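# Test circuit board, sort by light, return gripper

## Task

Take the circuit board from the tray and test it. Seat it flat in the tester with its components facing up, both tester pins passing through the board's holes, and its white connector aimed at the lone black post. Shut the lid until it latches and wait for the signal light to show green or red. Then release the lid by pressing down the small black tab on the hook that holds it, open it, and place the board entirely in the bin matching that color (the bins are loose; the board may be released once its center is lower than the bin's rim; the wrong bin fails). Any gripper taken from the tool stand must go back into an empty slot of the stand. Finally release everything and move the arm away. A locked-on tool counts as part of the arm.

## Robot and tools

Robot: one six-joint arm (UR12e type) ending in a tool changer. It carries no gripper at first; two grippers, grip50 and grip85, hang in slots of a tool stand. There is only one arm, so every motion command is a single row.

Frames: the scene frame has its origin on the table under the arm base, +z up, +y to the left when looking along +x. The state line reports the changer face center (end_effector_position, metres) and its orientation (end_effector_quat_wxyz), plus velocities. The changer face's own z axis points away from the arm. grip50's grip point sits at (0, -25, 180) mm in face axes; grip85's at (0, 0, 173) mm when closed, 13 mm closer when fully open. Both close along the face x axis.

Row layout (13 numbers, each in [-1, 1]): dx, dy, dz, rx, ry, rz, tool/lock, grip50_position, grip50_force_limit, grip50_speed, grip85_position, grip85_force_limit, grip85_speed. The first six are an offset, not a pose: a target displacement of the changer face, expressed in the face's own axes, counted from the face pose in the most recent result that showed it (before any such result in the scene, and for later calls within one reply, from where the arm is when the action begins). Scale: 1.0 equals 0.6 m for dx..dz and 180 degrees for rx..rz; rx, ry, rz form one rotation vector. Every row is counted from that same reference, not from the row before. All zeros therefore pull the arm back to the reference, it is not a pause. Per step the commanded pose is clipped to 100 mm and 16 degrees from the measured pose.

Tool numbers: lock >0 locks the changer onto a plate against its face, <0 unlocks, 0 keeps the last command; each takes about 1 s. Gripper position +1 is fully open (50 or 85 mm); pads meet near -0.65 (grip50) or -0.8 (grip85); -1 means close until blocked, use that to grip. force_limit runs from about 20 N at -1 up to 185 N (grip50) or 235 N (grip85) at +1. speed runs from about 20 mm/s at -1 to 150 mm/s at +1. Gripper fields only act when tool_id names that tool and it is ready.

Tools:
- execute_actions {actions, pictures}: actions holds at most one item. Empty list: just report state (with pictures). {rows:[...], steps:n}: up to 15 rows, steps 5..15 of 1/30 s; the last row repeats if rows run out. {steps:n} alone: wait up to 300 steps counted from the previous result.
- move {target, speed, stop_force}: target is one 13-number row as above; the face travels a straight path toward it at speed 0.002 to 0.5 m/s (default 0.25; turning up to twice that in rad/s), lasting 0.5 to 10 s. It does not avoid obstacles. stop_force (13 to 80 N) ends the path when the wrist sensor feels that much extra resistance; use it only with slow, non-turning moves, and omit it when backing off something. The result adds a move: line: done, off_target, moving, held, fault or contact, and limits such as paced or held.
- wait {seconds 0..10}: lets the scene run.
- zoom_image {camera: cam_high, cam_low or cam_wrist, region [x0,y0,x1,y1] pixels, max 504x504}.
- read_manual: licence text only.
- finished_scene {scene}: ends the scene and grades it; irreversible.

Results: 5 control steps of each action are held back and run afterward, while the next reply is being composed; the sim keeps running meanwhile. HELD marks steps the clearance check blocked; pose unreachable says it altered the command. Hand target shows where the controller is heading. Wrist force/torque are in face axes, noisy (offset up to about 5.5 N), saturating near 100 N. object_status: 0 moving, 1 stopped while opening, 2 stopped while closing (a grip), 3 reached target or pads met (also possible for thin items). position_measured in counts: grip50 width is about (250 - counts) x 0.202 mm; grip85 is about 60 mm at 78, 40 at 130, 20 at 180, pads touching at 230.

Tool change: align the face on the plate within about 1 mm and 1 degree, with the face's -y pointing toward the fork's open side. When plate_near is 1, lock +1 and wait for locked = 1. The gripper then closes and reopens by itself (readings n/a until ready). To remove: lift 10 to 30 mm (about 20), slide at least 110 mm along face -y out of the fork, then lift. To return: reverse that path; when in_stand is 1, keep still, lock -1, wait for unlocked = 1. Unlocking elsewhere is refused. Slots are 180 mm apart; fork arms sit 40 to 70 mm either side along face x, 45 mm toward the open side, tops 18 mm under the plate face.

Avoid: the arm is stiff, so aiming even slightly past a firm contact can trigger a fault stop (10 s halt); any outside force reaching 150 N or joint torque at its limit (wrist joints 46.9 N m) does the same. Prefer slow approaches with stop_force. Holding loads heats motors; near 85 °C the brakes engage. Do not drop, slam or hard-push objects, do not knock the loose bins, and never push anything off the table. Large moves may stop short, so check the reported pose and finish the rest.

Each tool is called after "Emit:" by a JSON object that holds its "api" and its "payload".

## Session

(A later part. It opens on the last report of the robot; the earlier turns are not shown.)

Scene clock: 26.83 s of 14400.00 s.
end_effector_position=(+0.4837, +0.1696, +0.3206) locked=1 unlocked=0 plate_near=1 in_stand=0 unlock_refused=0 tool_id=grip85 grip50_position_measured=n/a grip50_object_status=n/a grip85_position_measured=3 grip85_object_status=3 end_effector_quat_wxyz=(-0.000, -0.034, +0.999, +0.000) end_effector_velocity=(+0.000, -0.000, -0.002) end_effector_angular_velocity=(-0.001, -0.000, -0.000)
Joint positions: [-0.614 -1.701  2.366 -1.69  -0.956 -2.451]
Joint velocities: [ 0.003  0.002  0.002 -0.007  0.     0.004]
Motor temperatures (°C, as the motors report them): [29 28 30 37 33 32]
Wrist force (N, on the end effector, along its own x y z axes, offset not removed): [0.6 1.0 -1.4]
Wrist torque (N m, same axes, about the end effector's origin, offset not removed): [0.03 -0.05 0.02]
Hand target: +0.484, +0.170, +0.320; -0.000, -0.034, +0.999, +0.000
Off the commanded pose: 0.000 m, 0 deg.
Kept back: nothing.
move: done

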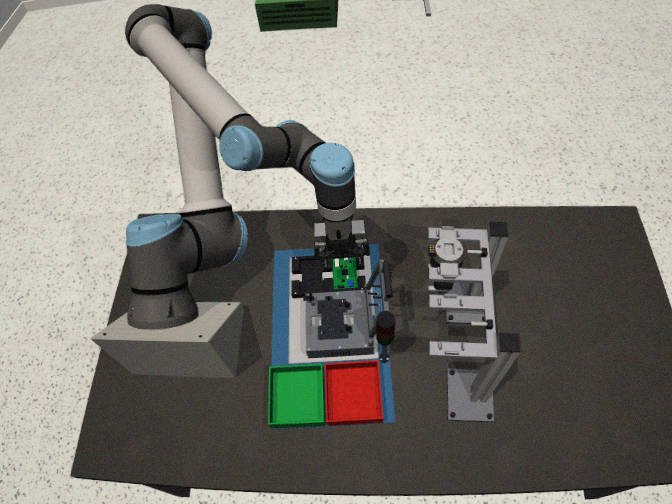

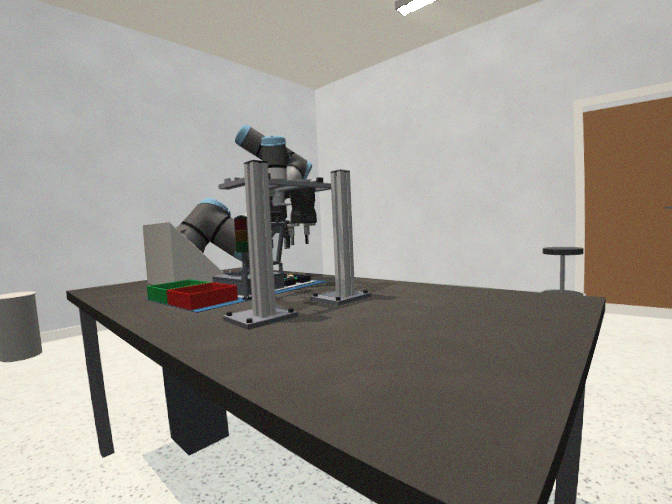

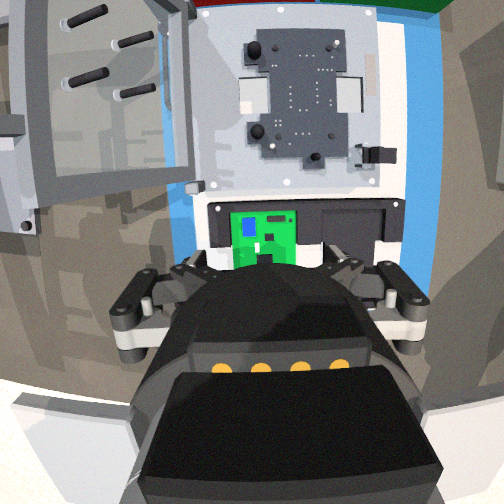

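Emit:
{"api": "move", "payload": {"target": [-0.0045,0.0417,0.1,0,0,0,0,0,0,0,1,-0.5,1], "speed": 0.1}}

Scene clock: 28.20 s of 14400.00 s.
end_effector_position=(+0.4846, +0.1948, +0.2607) locked=1 unlocked=0 plate_near=1 in_stand=0 unlock_refused=0 tool_id=grip85 grip50_position_measured=n/a grip50_object_status=n/a grip85_position_measured=3 grip85_object_status=3 end_effector_quat_wxyz=(-0.000, -0.034, +0.999, +0.000) end_effector_velocity=(+0.000, +0.001, -0.002) end_effector_angular_velocity=(-0.001, -0.000, +0.001)
Joint positions: [-0.505 -1.684  2.424 -1.836 -0.903 -2.331]
Joint velocities: [ 0.004  0.001  0.001 -0.006  0.002  0.004]
Motor temperatures (°C, as the motors report them): [29 28 30 37 33 32]
Wrist force (N, on the end effector, along its own x y z axes, offset not removed): [-1.2 -2.3 4.3]
Wrist torque (N m, same axes, about the end effector's origin, offset not removed): [-0.39 0.15 0.24]
Hand target: +0.485, +0.195, +0.261; -0.000, -0.034, +0.999, +0.000
Off the commanded pose: 0.000 m, 0 deg.
Kept back: nothing.
move: done

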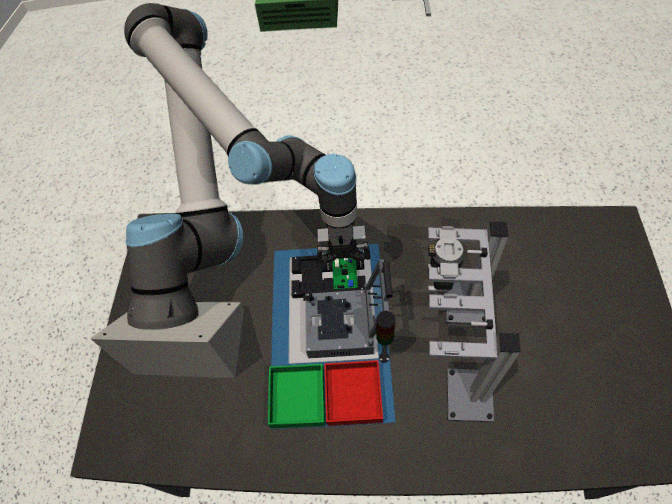

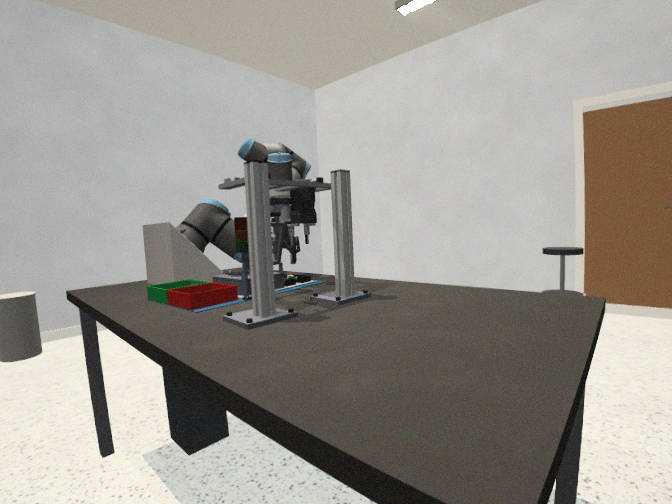

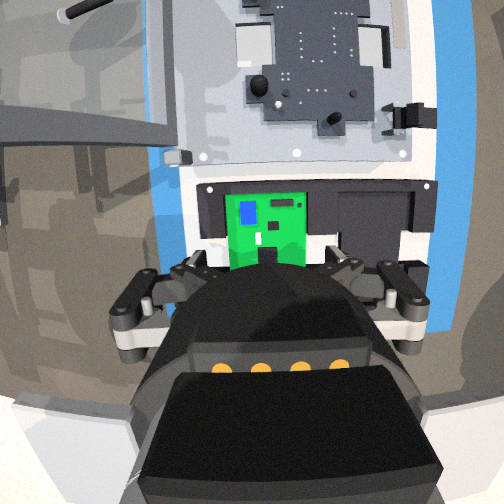

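Emit:
{"api": "move", "payload": {"target": [0,0.005,0.07,0,0,0,0,0,0,0,1,-0.5,1], "speed": 0.04, "stop_force": 13}}

Scene clock: 29.83 s of 14400.00 s.
end_effector_position=(+0.4843, +0.1978, +0.2189) locked=1 unlocked=0 plate_near=1 in_stand=0 unlock_refused=0 tool_id=grip85 grip50_position_measured=n/a grip50_object_status=n/a grip85_position_measured=3 grip85_object_status=3 end_effector_quat_wxyz=(-0.000, -0.034, +0.999, +0.000) end_effector_velocity=(-0.000, -0.000, -0.002) end_effector_angular_velocity=(-0.002, +0.001, -0.001)
Joint positions: [-0.443 -1.64   2.465 -1.965 -0.876 -2.26 ]
Joint velocities: [ 0.003  0.002  0.002 -0.006 -0.001  0.004]
Motor temperatures (°C, as the motors report them): [29 28 30 37 33 32]
Wrist force (N, on the end effector, along its own x y z axes, offset not removed): [0.2 -0.2 1.7]
Wrist torque (N m, same axes, about the end effector's origin, offset not removed): [-0.23 0.15 0.28]
Hand target: +0.484, +0.198, +0.219; -0.000, -0.034, +0.999, +0.000
Off the commanded pose: 0.000 m, 0 deg.
Kept back: nothing.
move: done

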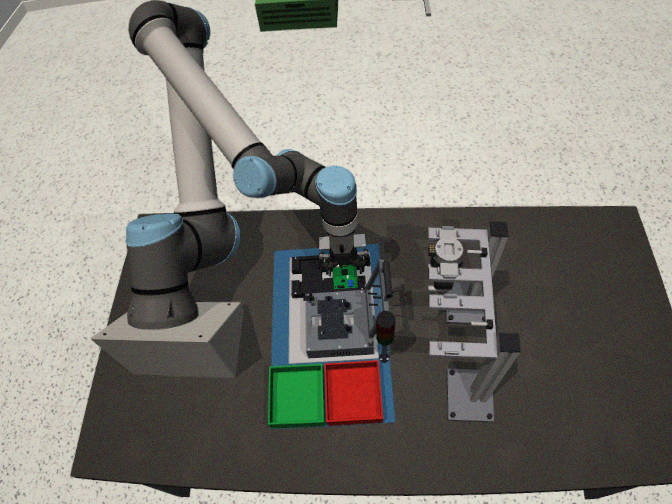

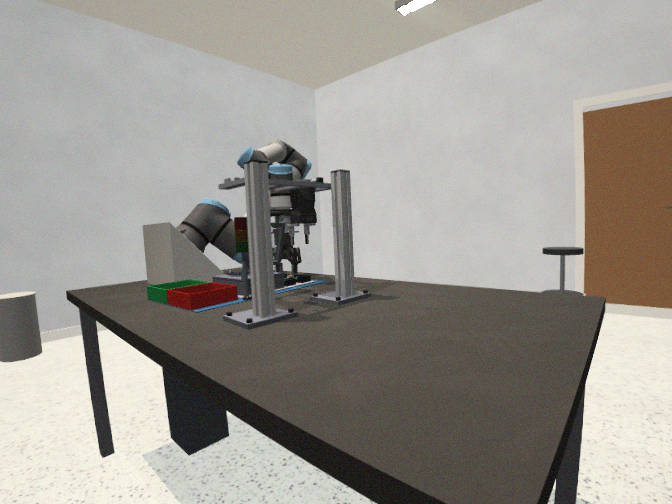

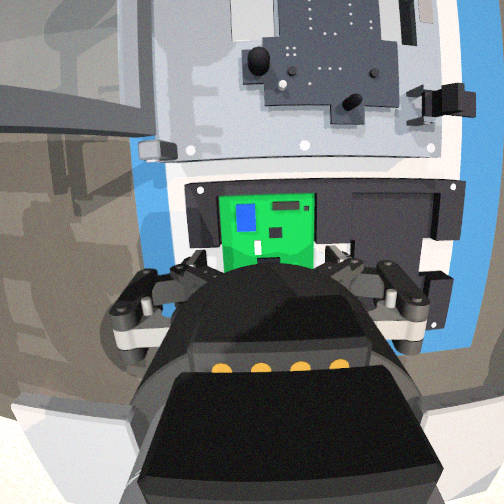

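Emit:
{"api": "move", "payload": {"target": [0.001,0.005,0.04,0,0,0,0,0,0,0,1,-0.5,1], "speed": 0.015, "stop_force": 13}}

Emit:
{"api": "move", "payload": {"target": [0,0,0,0,0,0,0,0,0,0,-1,-0.5,-0.5]}}

Scene clock: 31.40 s of 14400.00 s.
end_effector_position=(+0.4838, +0.1996, +0.2045) locked=1 unlocked=0 plate_near=1 in_stand=0 unlock_refused=0 tool_id=grip85 grip50_position_measured=n/a grip50_object_status=n/a grip85_position_measured=3 grip85_object_status=3 end_effector_quat_wxyz=(-0.000, -0.034, +0.999, +0.001) end_effector_velocity=(-0.001, -0.002, +0.004) end_effector_angular_velocity=(-0.005, +0.005, -0.001)
Joint positions: [-0.421 -1.624  2.478 -2.012 -0.866 -2.234]
Joint velocities: [-0.007 -0.005 -0.003  0.015 -0.01  -0.008]
Motor temperatures (°C, as the motors report them): [29 28 30 37 33 32]
Wrist force (N, on the end effector, along its own x y z axes, offset not removed): [-3.3 26.5 -29.3]
Wrist torque (N m, same axes, about the end effector's origin, offset not removed): [-6.46 -0.08 1.42]
Hand target: +0.484, +0.200, +0.205; -0.000, -0.034, +0.999, +0.000
Off the commanded pose: 0.010 m, 0 deg.
Kept back: nothing.
move: contact

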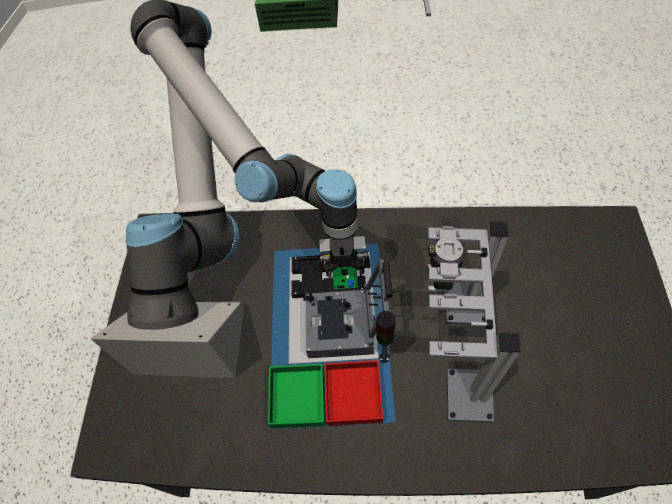

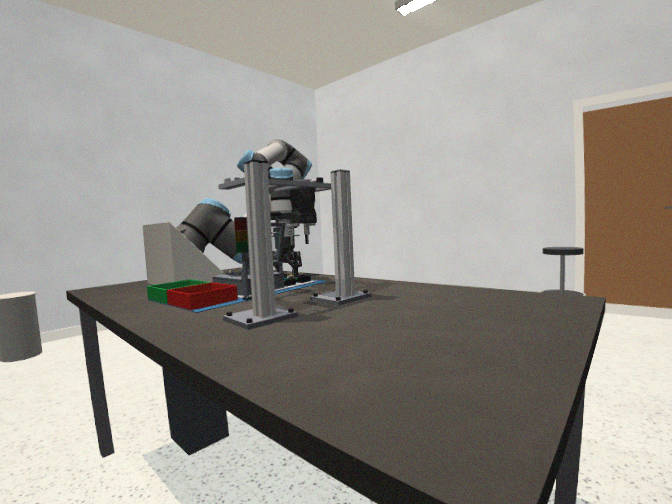

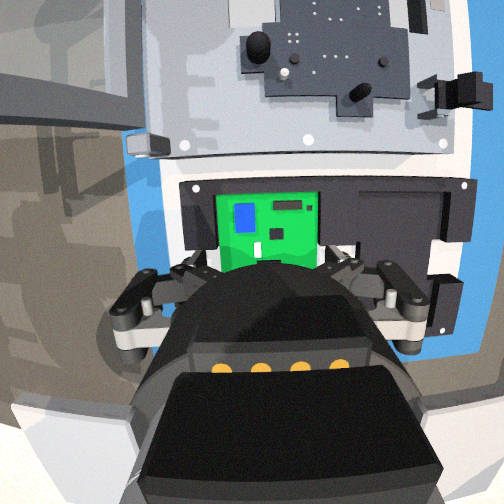

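Scene clock: 41.60 s of 14400.00 s.
end_effector_position=(+0.4862, +0.2004, +0.2117) locked=1 unlocked=0 plate_near=1 in_stand=0 unlock_refused=0 tool_id=grip85 grip50_position_measured=n/a grip50_object_status=n/a grip85_position_measured=187 grip85_object_status=2 end_effector_quat_wxyz=(-0.006, -0.029, +1.000, -0.001) end_effector_velocity=(+0.000, +0.000, +0.000) end_effector_angular_velocity=(+0.002, -0.001, +0.000)
Joint positions: [-0.425 -1.628  2.463 -1.98  -0.878 -2.234]
Joint velocities: [-0.    -0.    -0.     0.     0.002 -0.   ]
Motor temperatures (°C, as the motors report them): [29 28 30 37 33 32]
Wrist force (N, on the end effector, along its own x y z axes, offset not removed): [24.4 2.5 -47.5]
Wrist torque (N m, same axes, about the end effector's origin, offset not removed): [-1.35 3.61 0.01]
Hand target: +0.486, +0.200, +0.212; -0.006, -0.029, +1.000, -0.001
Off the commanded pose: 0.008 m, 1 deg.
FORCE FAULT: contact force on the arm reached its limit, and the arm stopped for 10 seconds. The contact can be on any part of the arm, not only on its tool. The arm's remaining commands of this call were not run. The arm holds still and accepts commands again. Move the arm away from the contact; if what it grips holds it there, let go first. Pushing or pulling that hard again can fault the arm again.
Kept back: nothing.
move: fault

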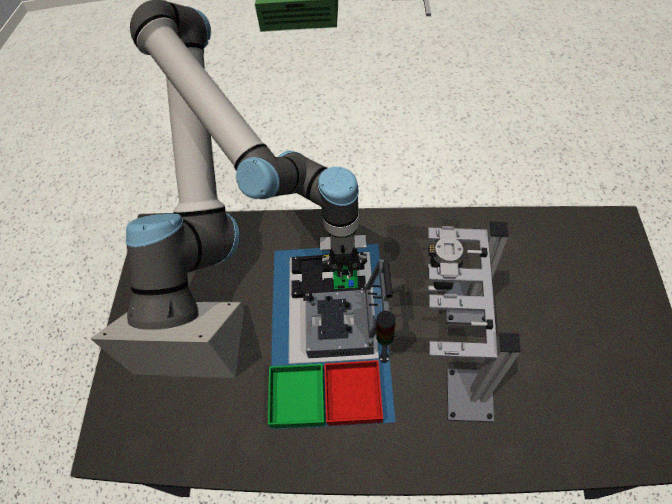

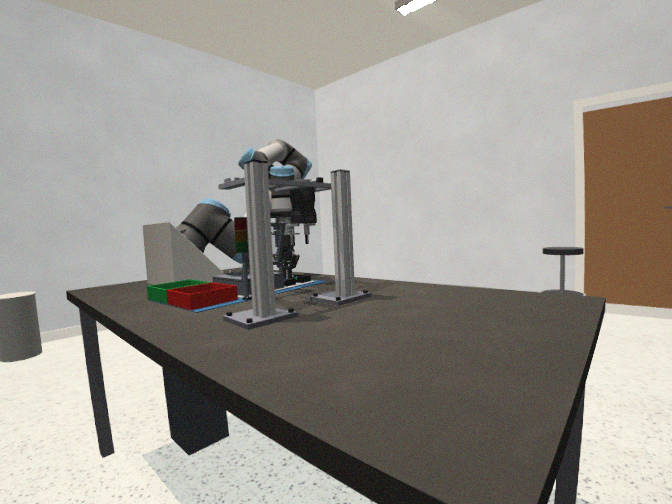

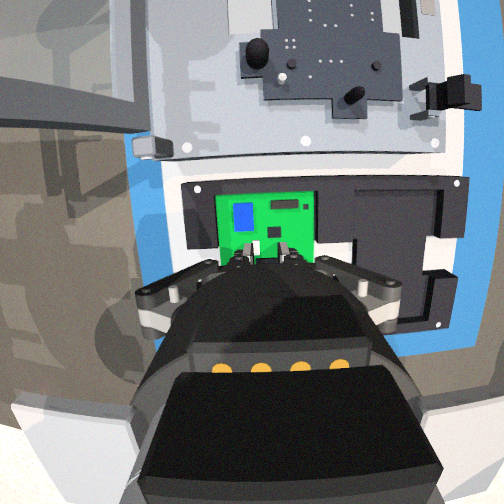

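Emit:
{"api": "move", "payload": {"target": [0,0,-0.15,0,-0.0038,-0.003,0,0,0,0,1,-0.5,0], "speed": 0.05}}

Emit:
{"api": "zoom_image", "payload": {"camera": "cam_wrist", "region": [150, 150, 450, 350]}}

Scene clock: 44.17 s of 14400.00 s.
end_effector_position=(+0.4872, +0.2006, +0.3015) locked=1 unlocked=0 plate_near=1 in_stand=0 unlock_refused=0 tool_id=grip85 grip50_position_measured=n/a grip50_object_status=n/a grip85_position_measured=3 grip85_object_status=3 end_effector_quat_wxyz=(+0.000, -0.034, +0.999, -0.001) end_effector_velocity=(-0.000, -0.000, +0.002) end_effector_angular_velocity=(-0.000, +0.000, +0.000)
Joint positions: [-0.548 -1.723  2.374 -1.721 -0.924 -2.376]
Joint velocities: [-0.003 -0.001 -0.002  0.006 -0.002 -0.003]
Motor temperatures (°C, as the motors report them): [29 28 30 37 33 32]
Wrist force (N, on the end effector, along its own x y z axes, offset not removed): [-0.9 -2.9 1.5]
Wrist torque (N m, same axes, about the end effector's origin, offset not removed): [-0.15 0.07 0.03]
Hand target: +0.487, +0.201, +0.302; +0.000, -0.034, +0.999, -0.001
Off the commanded pose: 0.000 m, 0 deg.
Kept back: nothing.
move: done

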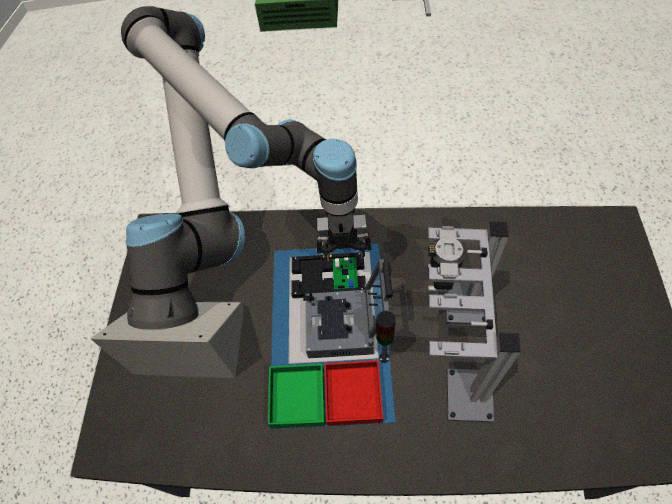

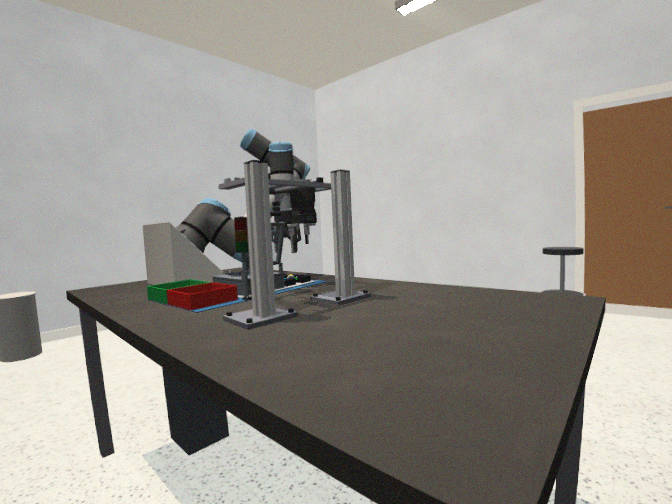

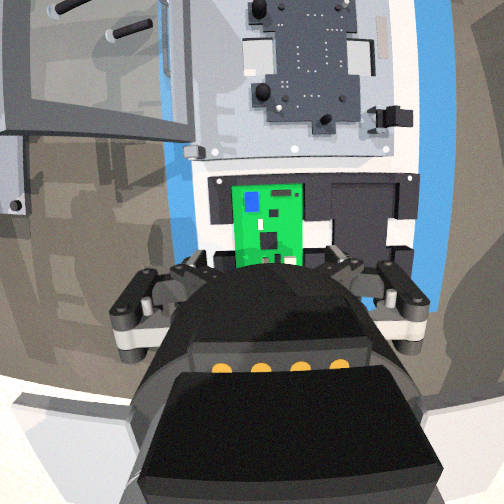

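Region (150, 150, 450, 350) of cam_wrist's 504x504 image, scaled by 1.680, with more detail than that image has.

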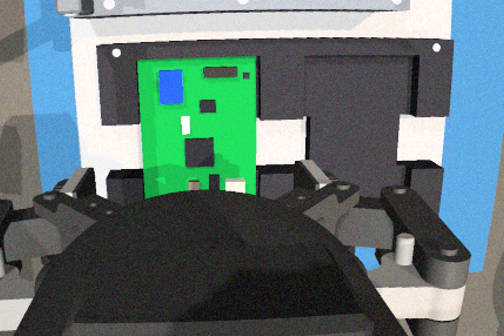

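Emit:
{"api": "move", "payload": {"target": [0.0045,0.005,0.14,0,0,0,0,0,0,0,1,-0.5,0], "speed": 0.05}}

Emit:
{"api": "move", "payload": {"target": [0,0,0.037,0,0,0,0,0,0,0,1,-0.5,0], "speed": 0.008, "stop_force": 13}}

Scene clock: 46.70 s of 14400.00 s.
end_effector_position=(+0.4843, +0.2033, +0.2177) locked=1 unlocked=0 plate_near=1 in_stand=0 unlock_refused=0 tool_id=grip85 grip50_position_measured=n/a grip50_object_status=n/a grip85_position_measured=3 grip85_object_status=3 end_effector_quat_wxyz=(+0.000, -0.034, +0.999, -0.001) end_effector_velocity=(-0.000, -0.000, -0.002) end_effector_angular_velocity=(-0.002, +0.000, +0.000)
Joint positions: [-0.434 -1.647  2.465 -1.97  -0.874 -2.246]
Joint velocities: [ 0.003  0.003  0.002 -0.007 -0.     0.004]
Motor temperatures (°C, as the motors report them): [29 28 30 37 33 32]
Wrist force (N, on the end effector, along its own x y z axes, offset not removed): [-0.9 -1.7 -0.3]
Wrist torque (N m, same axes, about the end effector's origin, offset not removed): [-0.23 0.08 0.09]
Hand target: +0.484, +0.203, +0.217; +0.000, -0.034, +0.999, -0.001
Off the commanded pose: 0.000 m, 0 deg.
Kept back: nothing.
move: done

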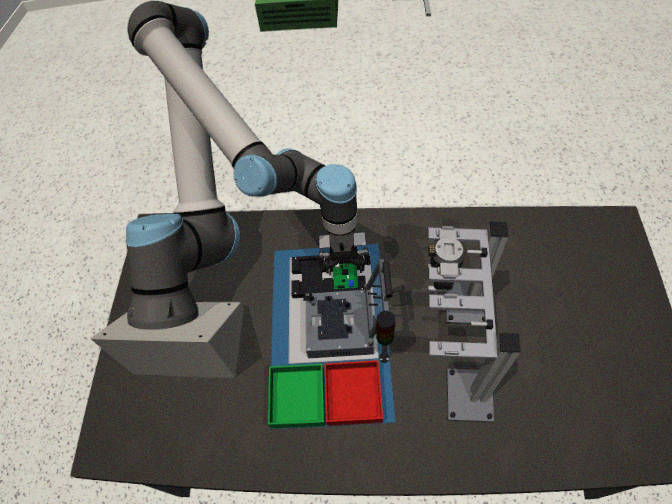

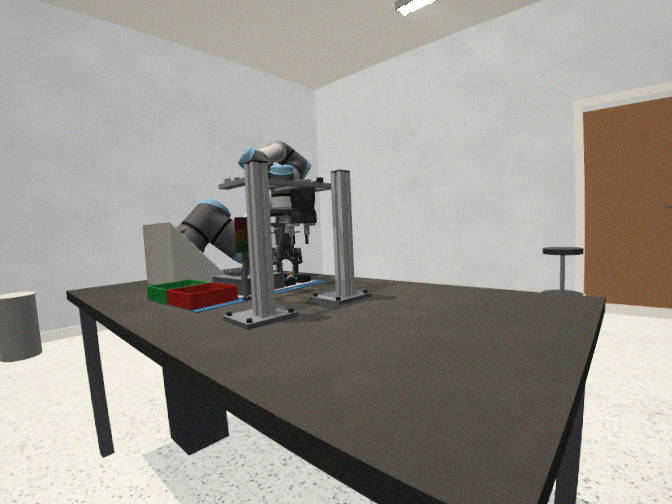

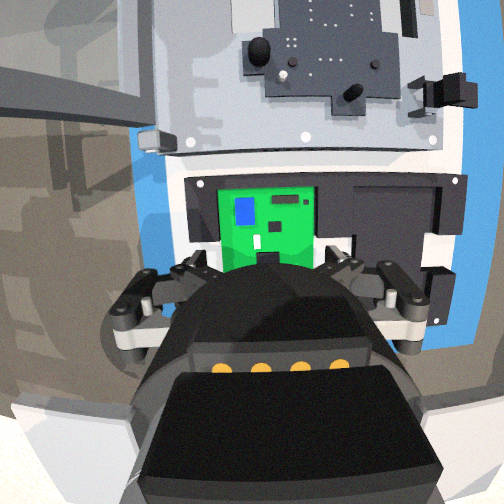

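Scene clock: 49.70 s of 14400.00 s.
end_effector_position=(+0.4843, +0.2032, +0.1956) locked=1 unlocked=0 plate_near=1 in_stand=0 unlock_refused=0 tool_id=grip85 grip50_position_measured=n/a grip50_object_status=n/a grip85_position_measured=3 grip85_object_status=3 end_effector_quat_wxyz=(+0.000, -0.034, +0.999, -0.001) end_effector_velocity=(+0.000, +0.000, -0.001) end_effector_angular_velocity=(+0.000, -0.000, -0.000)
Joint positions: [-0.402 -1.615  2.484 -2.045 -0.861 -2.208]
Joint velocities: [ 0.002  0.002  0.001 -0.005  0.001  0.002]
Motor temperatures (°C, as the motors report them): [29 28 30 37 33 32]
Wrist force (N, on the end effector, along its own x y z axes, offset not removed): [-2.0 2.6 1.1]
Wrist torque (N m, same axes, about the end effector's origin, offset not removed): [0.22 0.05 0.07]
Hand target: +0.484, +0.203, +0.195; +0.000, -0.034, +0.999, -0.001
Off the commanded pose: 0.000 m, 0 deg.
Kept back: nothing.
move: done

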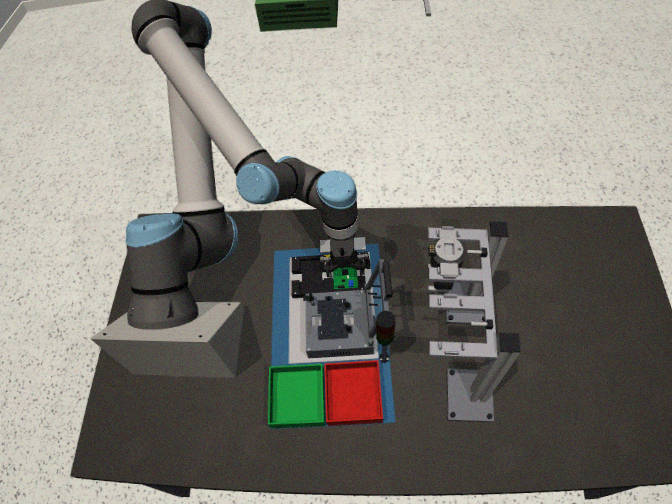

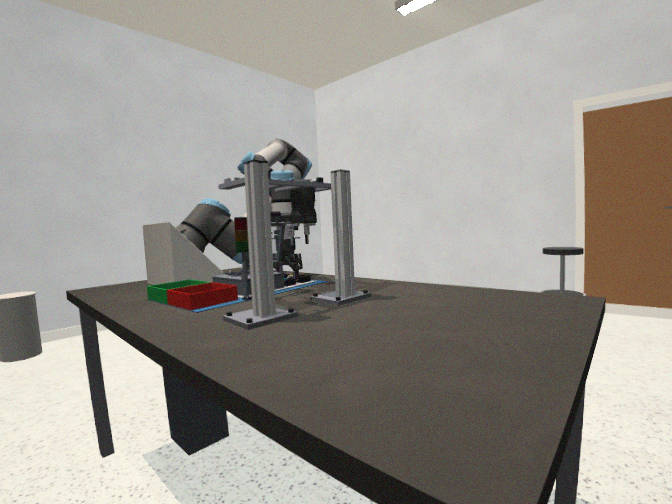

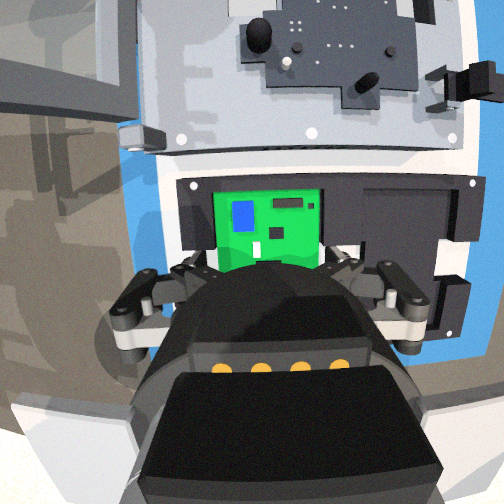

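Emit:
{"api": "move", "payload": {"target": [0,0,0.0067,0,0,0,0,0,0,0,1,-0.5,0], "speed": 0.006, "stop_force": 13}}

Scene clock: 50.80 s of 14400.00 s.
end_effector_position=(+0.4843, +0.2032, +0.1917) locked=1 unlocked=0 plate_near=1 in_stand=0 unlock_refused=0 tool_id=grip85 grip50_position_measured=n/a grip50_object_status=n/a grip85_position_measured=3 grip85_object_status=3 end_effector_quat_wxyz=(+0.000, -0.034, +0.999, -0.001) end_effector_velocity=(-0.000, -0.000, -0.001) end_effector_angular_velocity=(-0.000, +0.001, +0.001)
Joint positions: [-0.396 -1.609  2.487 -2.059 -0.859 -2.201]
Joint velocities: [ 0.002  0.002  0.001 -0.003  0.     0.001]
Motor temperatures (°C, as the motors report them): [29 28 30 37 33 32]
Wrist force (N, on the end effector, along its own x y z axes, offset not removed): [-3.9 -5.7 2.9]
Wrist torque (N m, same axes, about the end effector's origin, offset not removed): [-0.55 0.35 0.16]
Hand target: +0.484, +0.203, +0.192; +0.000, -0.034, +0.999, -0.001
Off the commanded pose: 0.000 m, 0 deg.
Kept back: nothing.
move: done

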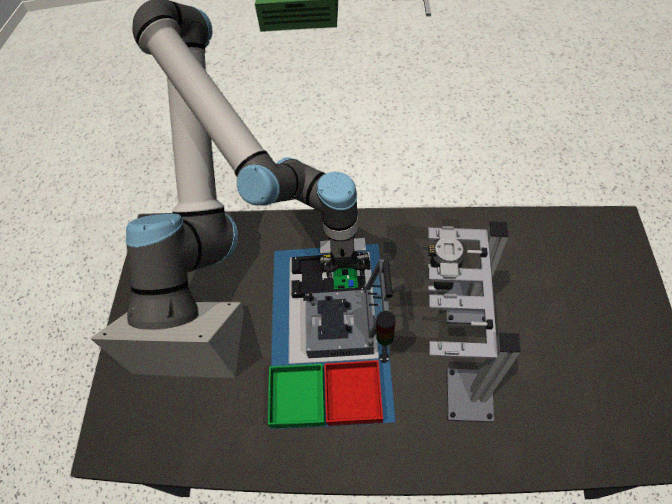

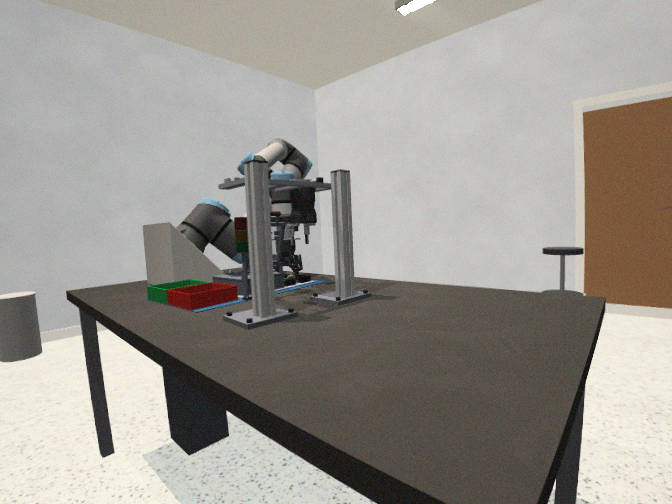

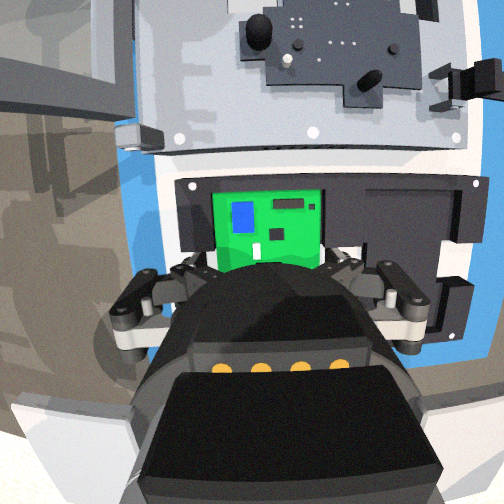

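Emit:
{"api": "move", "payload": {"target": [0,0,0,0,0,0,0,0,0,0,-1,-0.5,-0.5]}}

Scene clock: 51.73 s of 14400.00 s.
end_effector_position=(+0.4841, +0.2031, +0.1915) locked=1 unlocked=0 plate_near=1 in_stand=0 unlock_refused=0 tool_id=grip85 grip50_position_measured=n/a grip50_object_status=n/a grip85_position_measured=48 grip85_object_status=2 end_effector_quat_wxyz=(-0.000, -0.034, +0.999, -0.001) end_effector_velocity=(+0.001, +0.000, +0.000) end_effector_angular_velocity=(+0.001, -0.003, +0.003)
Joint positions: [-0.396 -1.609  2.487 -2.059 -0.859 -2.201]
Joint velocities: [ 0.    -0.    -0.001 -0.002  0.002 -0.001]
Motor temperatures (°C, as the motors report them): [29 28 30 37 33 32]
Wrist force (N, on the end effector, along its own x y z axes, offset not removed): [83.1 13.2 -79.0]
Wrist torque (N m, same axes, about the end effector's origin, offset not removed): [-2.49 4.14 0.47]
Hand target: +0.484, +0.203, +0.192; +0.000, -0.034, +0.999, -0.001
Off the commanded pose: 0.000 m, 0 deg.
Kept back: nothing.
move: done

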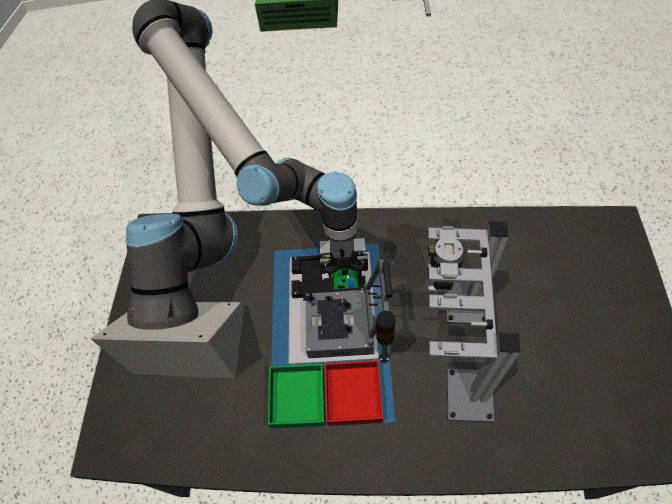

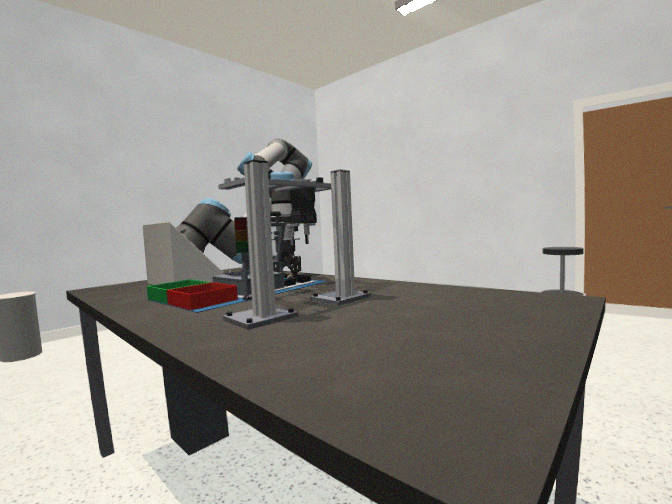

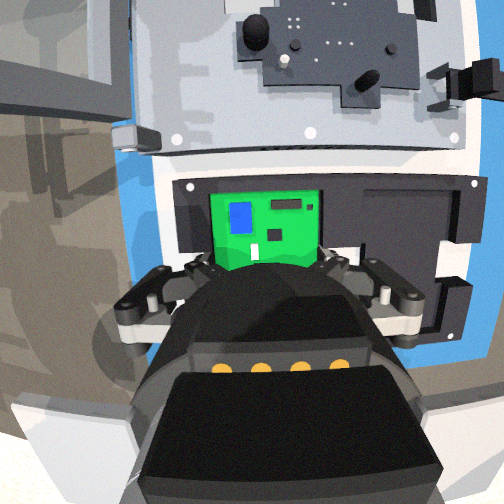

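Lift with +x relief.

Emit:
{"api": "move", "payload": {"target": [0.003,0,-0.2,0,0,0,0,0,0,0,-1,-0.5,-0.5], "speed": 0.04}}

Scene clock: 55.33 s of 14400.00 s.
end_effector_position=(+0.4824, +0.2032, +0.3114) locked=1 unlocked=0 plate_near=1 in_stand=0 unlock_refused=0 tool_id=grip85 grip50_position_measured=n/a grip50_object_status=n/a grip85_position_measured=49 grip85_object_status=2 end_effector_quat_wxyz=(-0.000, -0.034, +0.999, -0.001) end_effector_velocity=(-0.000, -0.000, +0.002) end_effector_angular_velocity=(-0.002, +0.001, +0.000)
Joint positions: [-0.563 -1.743  2.368 -1.685 -0.932 -2.393]
Joint velocities: [-0.002 -0.001 -0.002  0.005 -0.003 -0.003]
Motor temperatures (°C, as the motors report them): [29 28 30 37 33 32]
Wrist force (N, on the end effector, along its own x y z axes, offset not removed): [-0.4 -0.6 0.0]
Wrist torque (N m, same axes, about the end effector's origin, offset not removed): [-0.11 0.16 0.01]
Hand target: +0.482, +0.203, +0.312; -0.000, -0.034, +0.999, -0.001
Off the commanded pose: 0.000 m, 0 deg.
Kept back: nothing.
move: done

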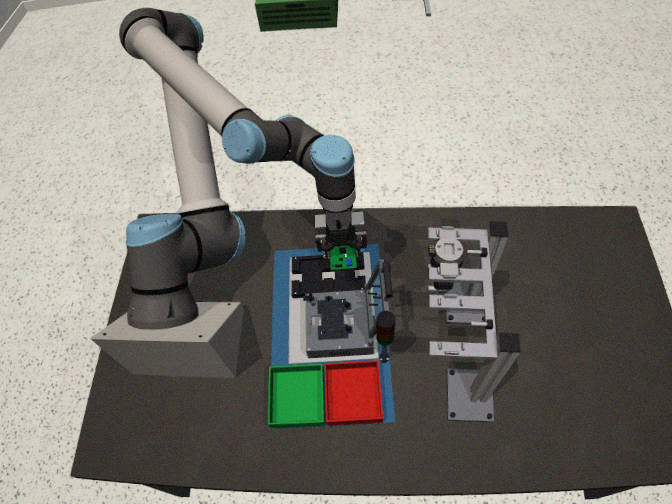

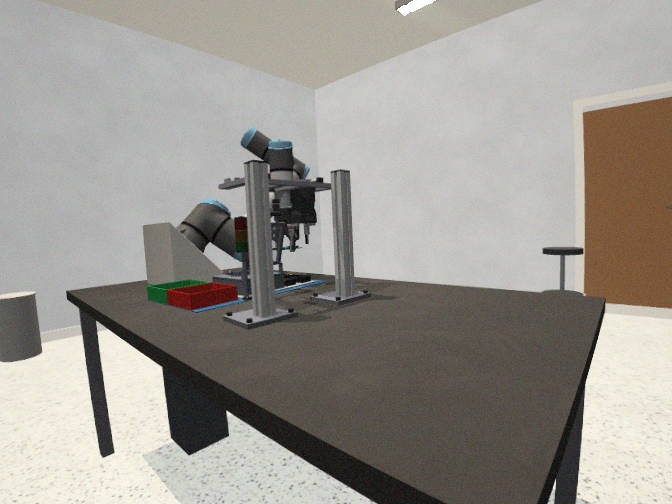

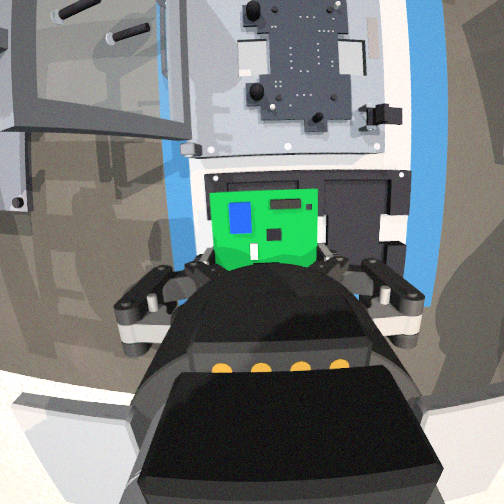

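Emit:
{"api": "move", "payload": {"target": [0.06,-0.2767,0,0,0,0,0,0,0,0,-1,-0.5,-0.5], "speed": 0.12}}

Scene clock: 57.53 s of 14400.00 s.
end_effector_position=(+0.4577, +0.0354, +0.3116) locked=1 unlocked=0 plate_near=1 in_stand=0 unlock_refused=0 tool_id=grip85 grip50_position_measured=n/a grip50_object_status=n/a grip85_position_measured=49 grip85_object_status=2 end_effector_quat_wxyz=(-0.000, -0.034, +0.999, -0.001) end_effector_velocity=(-0.000, -0.002, -0.000) end_effector_angular_velocity=(-0.001, +0.001, -0.000)
Joint positions: [-0.788 -1.519  2.426 -1.843 -1.055 -2.619]
Joint velocities: [-0.002  0.003 -0.    -0.002 -0.002 -0.001]
Motor temperatures (°C, as the motors report them): [29 28 30 37 33 32]
Wrist force (N, on the end effector, along its own x y z axes, offset not removed): [2.1 -0.2 -2.2]
Wrist torque (N m, same axes, about the end effector's origin, offset not removed): [-0.23 -0.11 0.21]
Hand target: +0.458, +0.035, +0.312; -0.000, -0.034, +0.999, -0.001
Off the commanded pose: 0.000 m, 0 deg.
Kept back: nothing.
move: done

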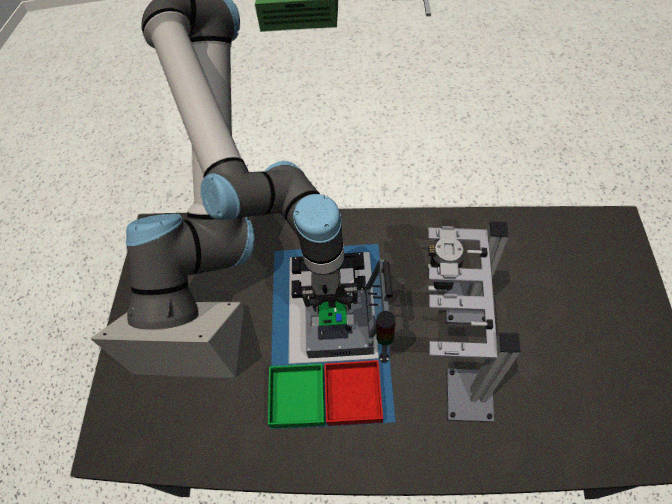

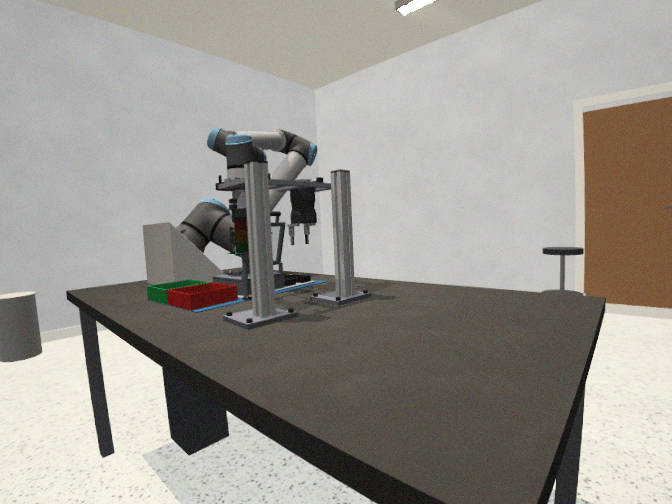

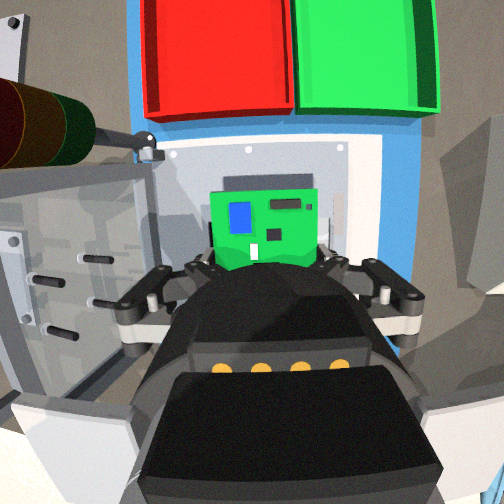

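Emit:
{"api": "move", "payload": {"target": [0.0055,-0.01,0.0633,0,0,0,0,0,0,0,-1,-0.5,-0.5], "speed": 0.04}}

Emit:
{"api": "zoom_image", "payload": {"camera": "cam_wrist", "region": [140, 130, 380, 270]}}

Scene clock: 59.10 s of 14400.00 s.
end_effector_position=(+0.4548, +0.0292, +0.2738) locked=1 unlocked=0 plate_near=1 in_stand=0 unlock_refused=0 tool_id=grip85 grip50_position_measured=n/a grip50_object_status=n/a grip85_position_measured=49 grip85_object_status=2 end_effector_quat_wxyz=(-0.000, -0.034, +0.999, -0.001) end_effector_velocity=(+0.000, -0.000, -0.001) end_effector_angular_velocity=(-0.000, +0.000, -0.000)
Joint positions: [-0.759 -1.473  2.471 -1.947 -1.037 -2.591]
Joint velocities: [ 0.001  0.002  0.001 -0.005  0.     0.002]
Motor temperatures (°C, as the motors report them): [29 28 30 37 33 32]
Wrist force (N, on the end effector, along its own x y z axes, offset not removed): [-3.7 -3.3 0.2]
Wrist torque (N m, same axes, about the end effector's origin, offset not removed): [-0.35 0.28 0.15]
Hand target: +0.455, +0.029, +0.274; -0.000, -0.034, +0.999, -0.001
Off the commanded pose: 0.000 m, 0 deg.
Kept back: nothing.
move: done

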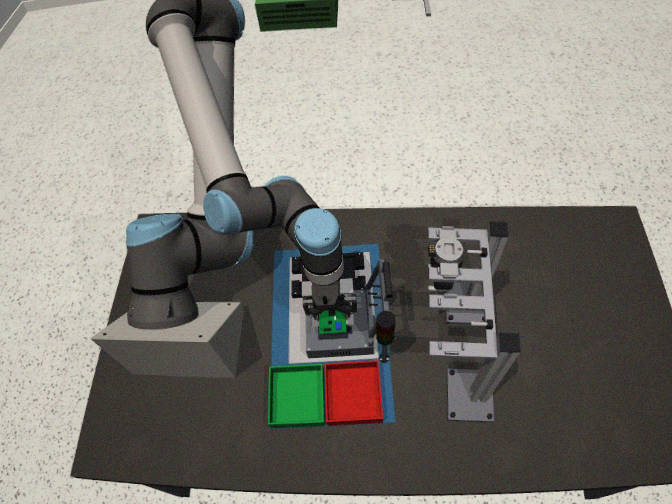

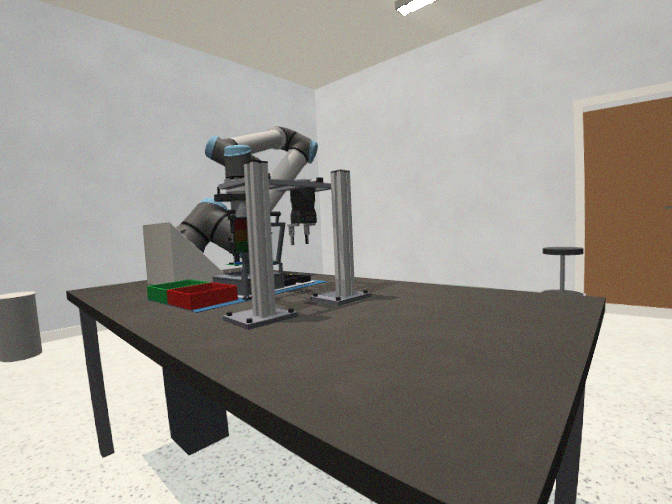

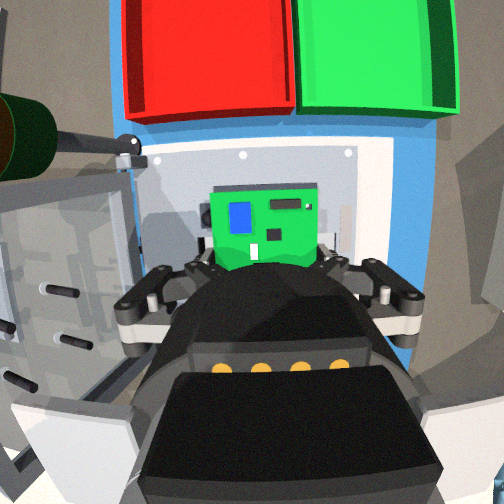

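Region (140, 130, 380, 270) of cam_wrist's 504x504 image, scaled by 2.100, with more detail than that image has; it fills the top 294 rows of this view, and the rest is white.

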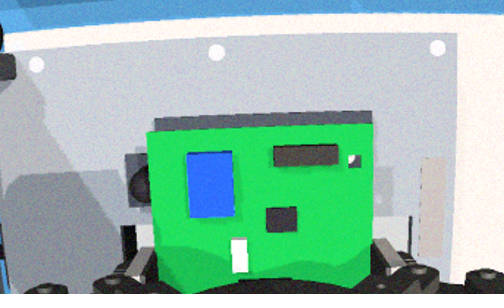

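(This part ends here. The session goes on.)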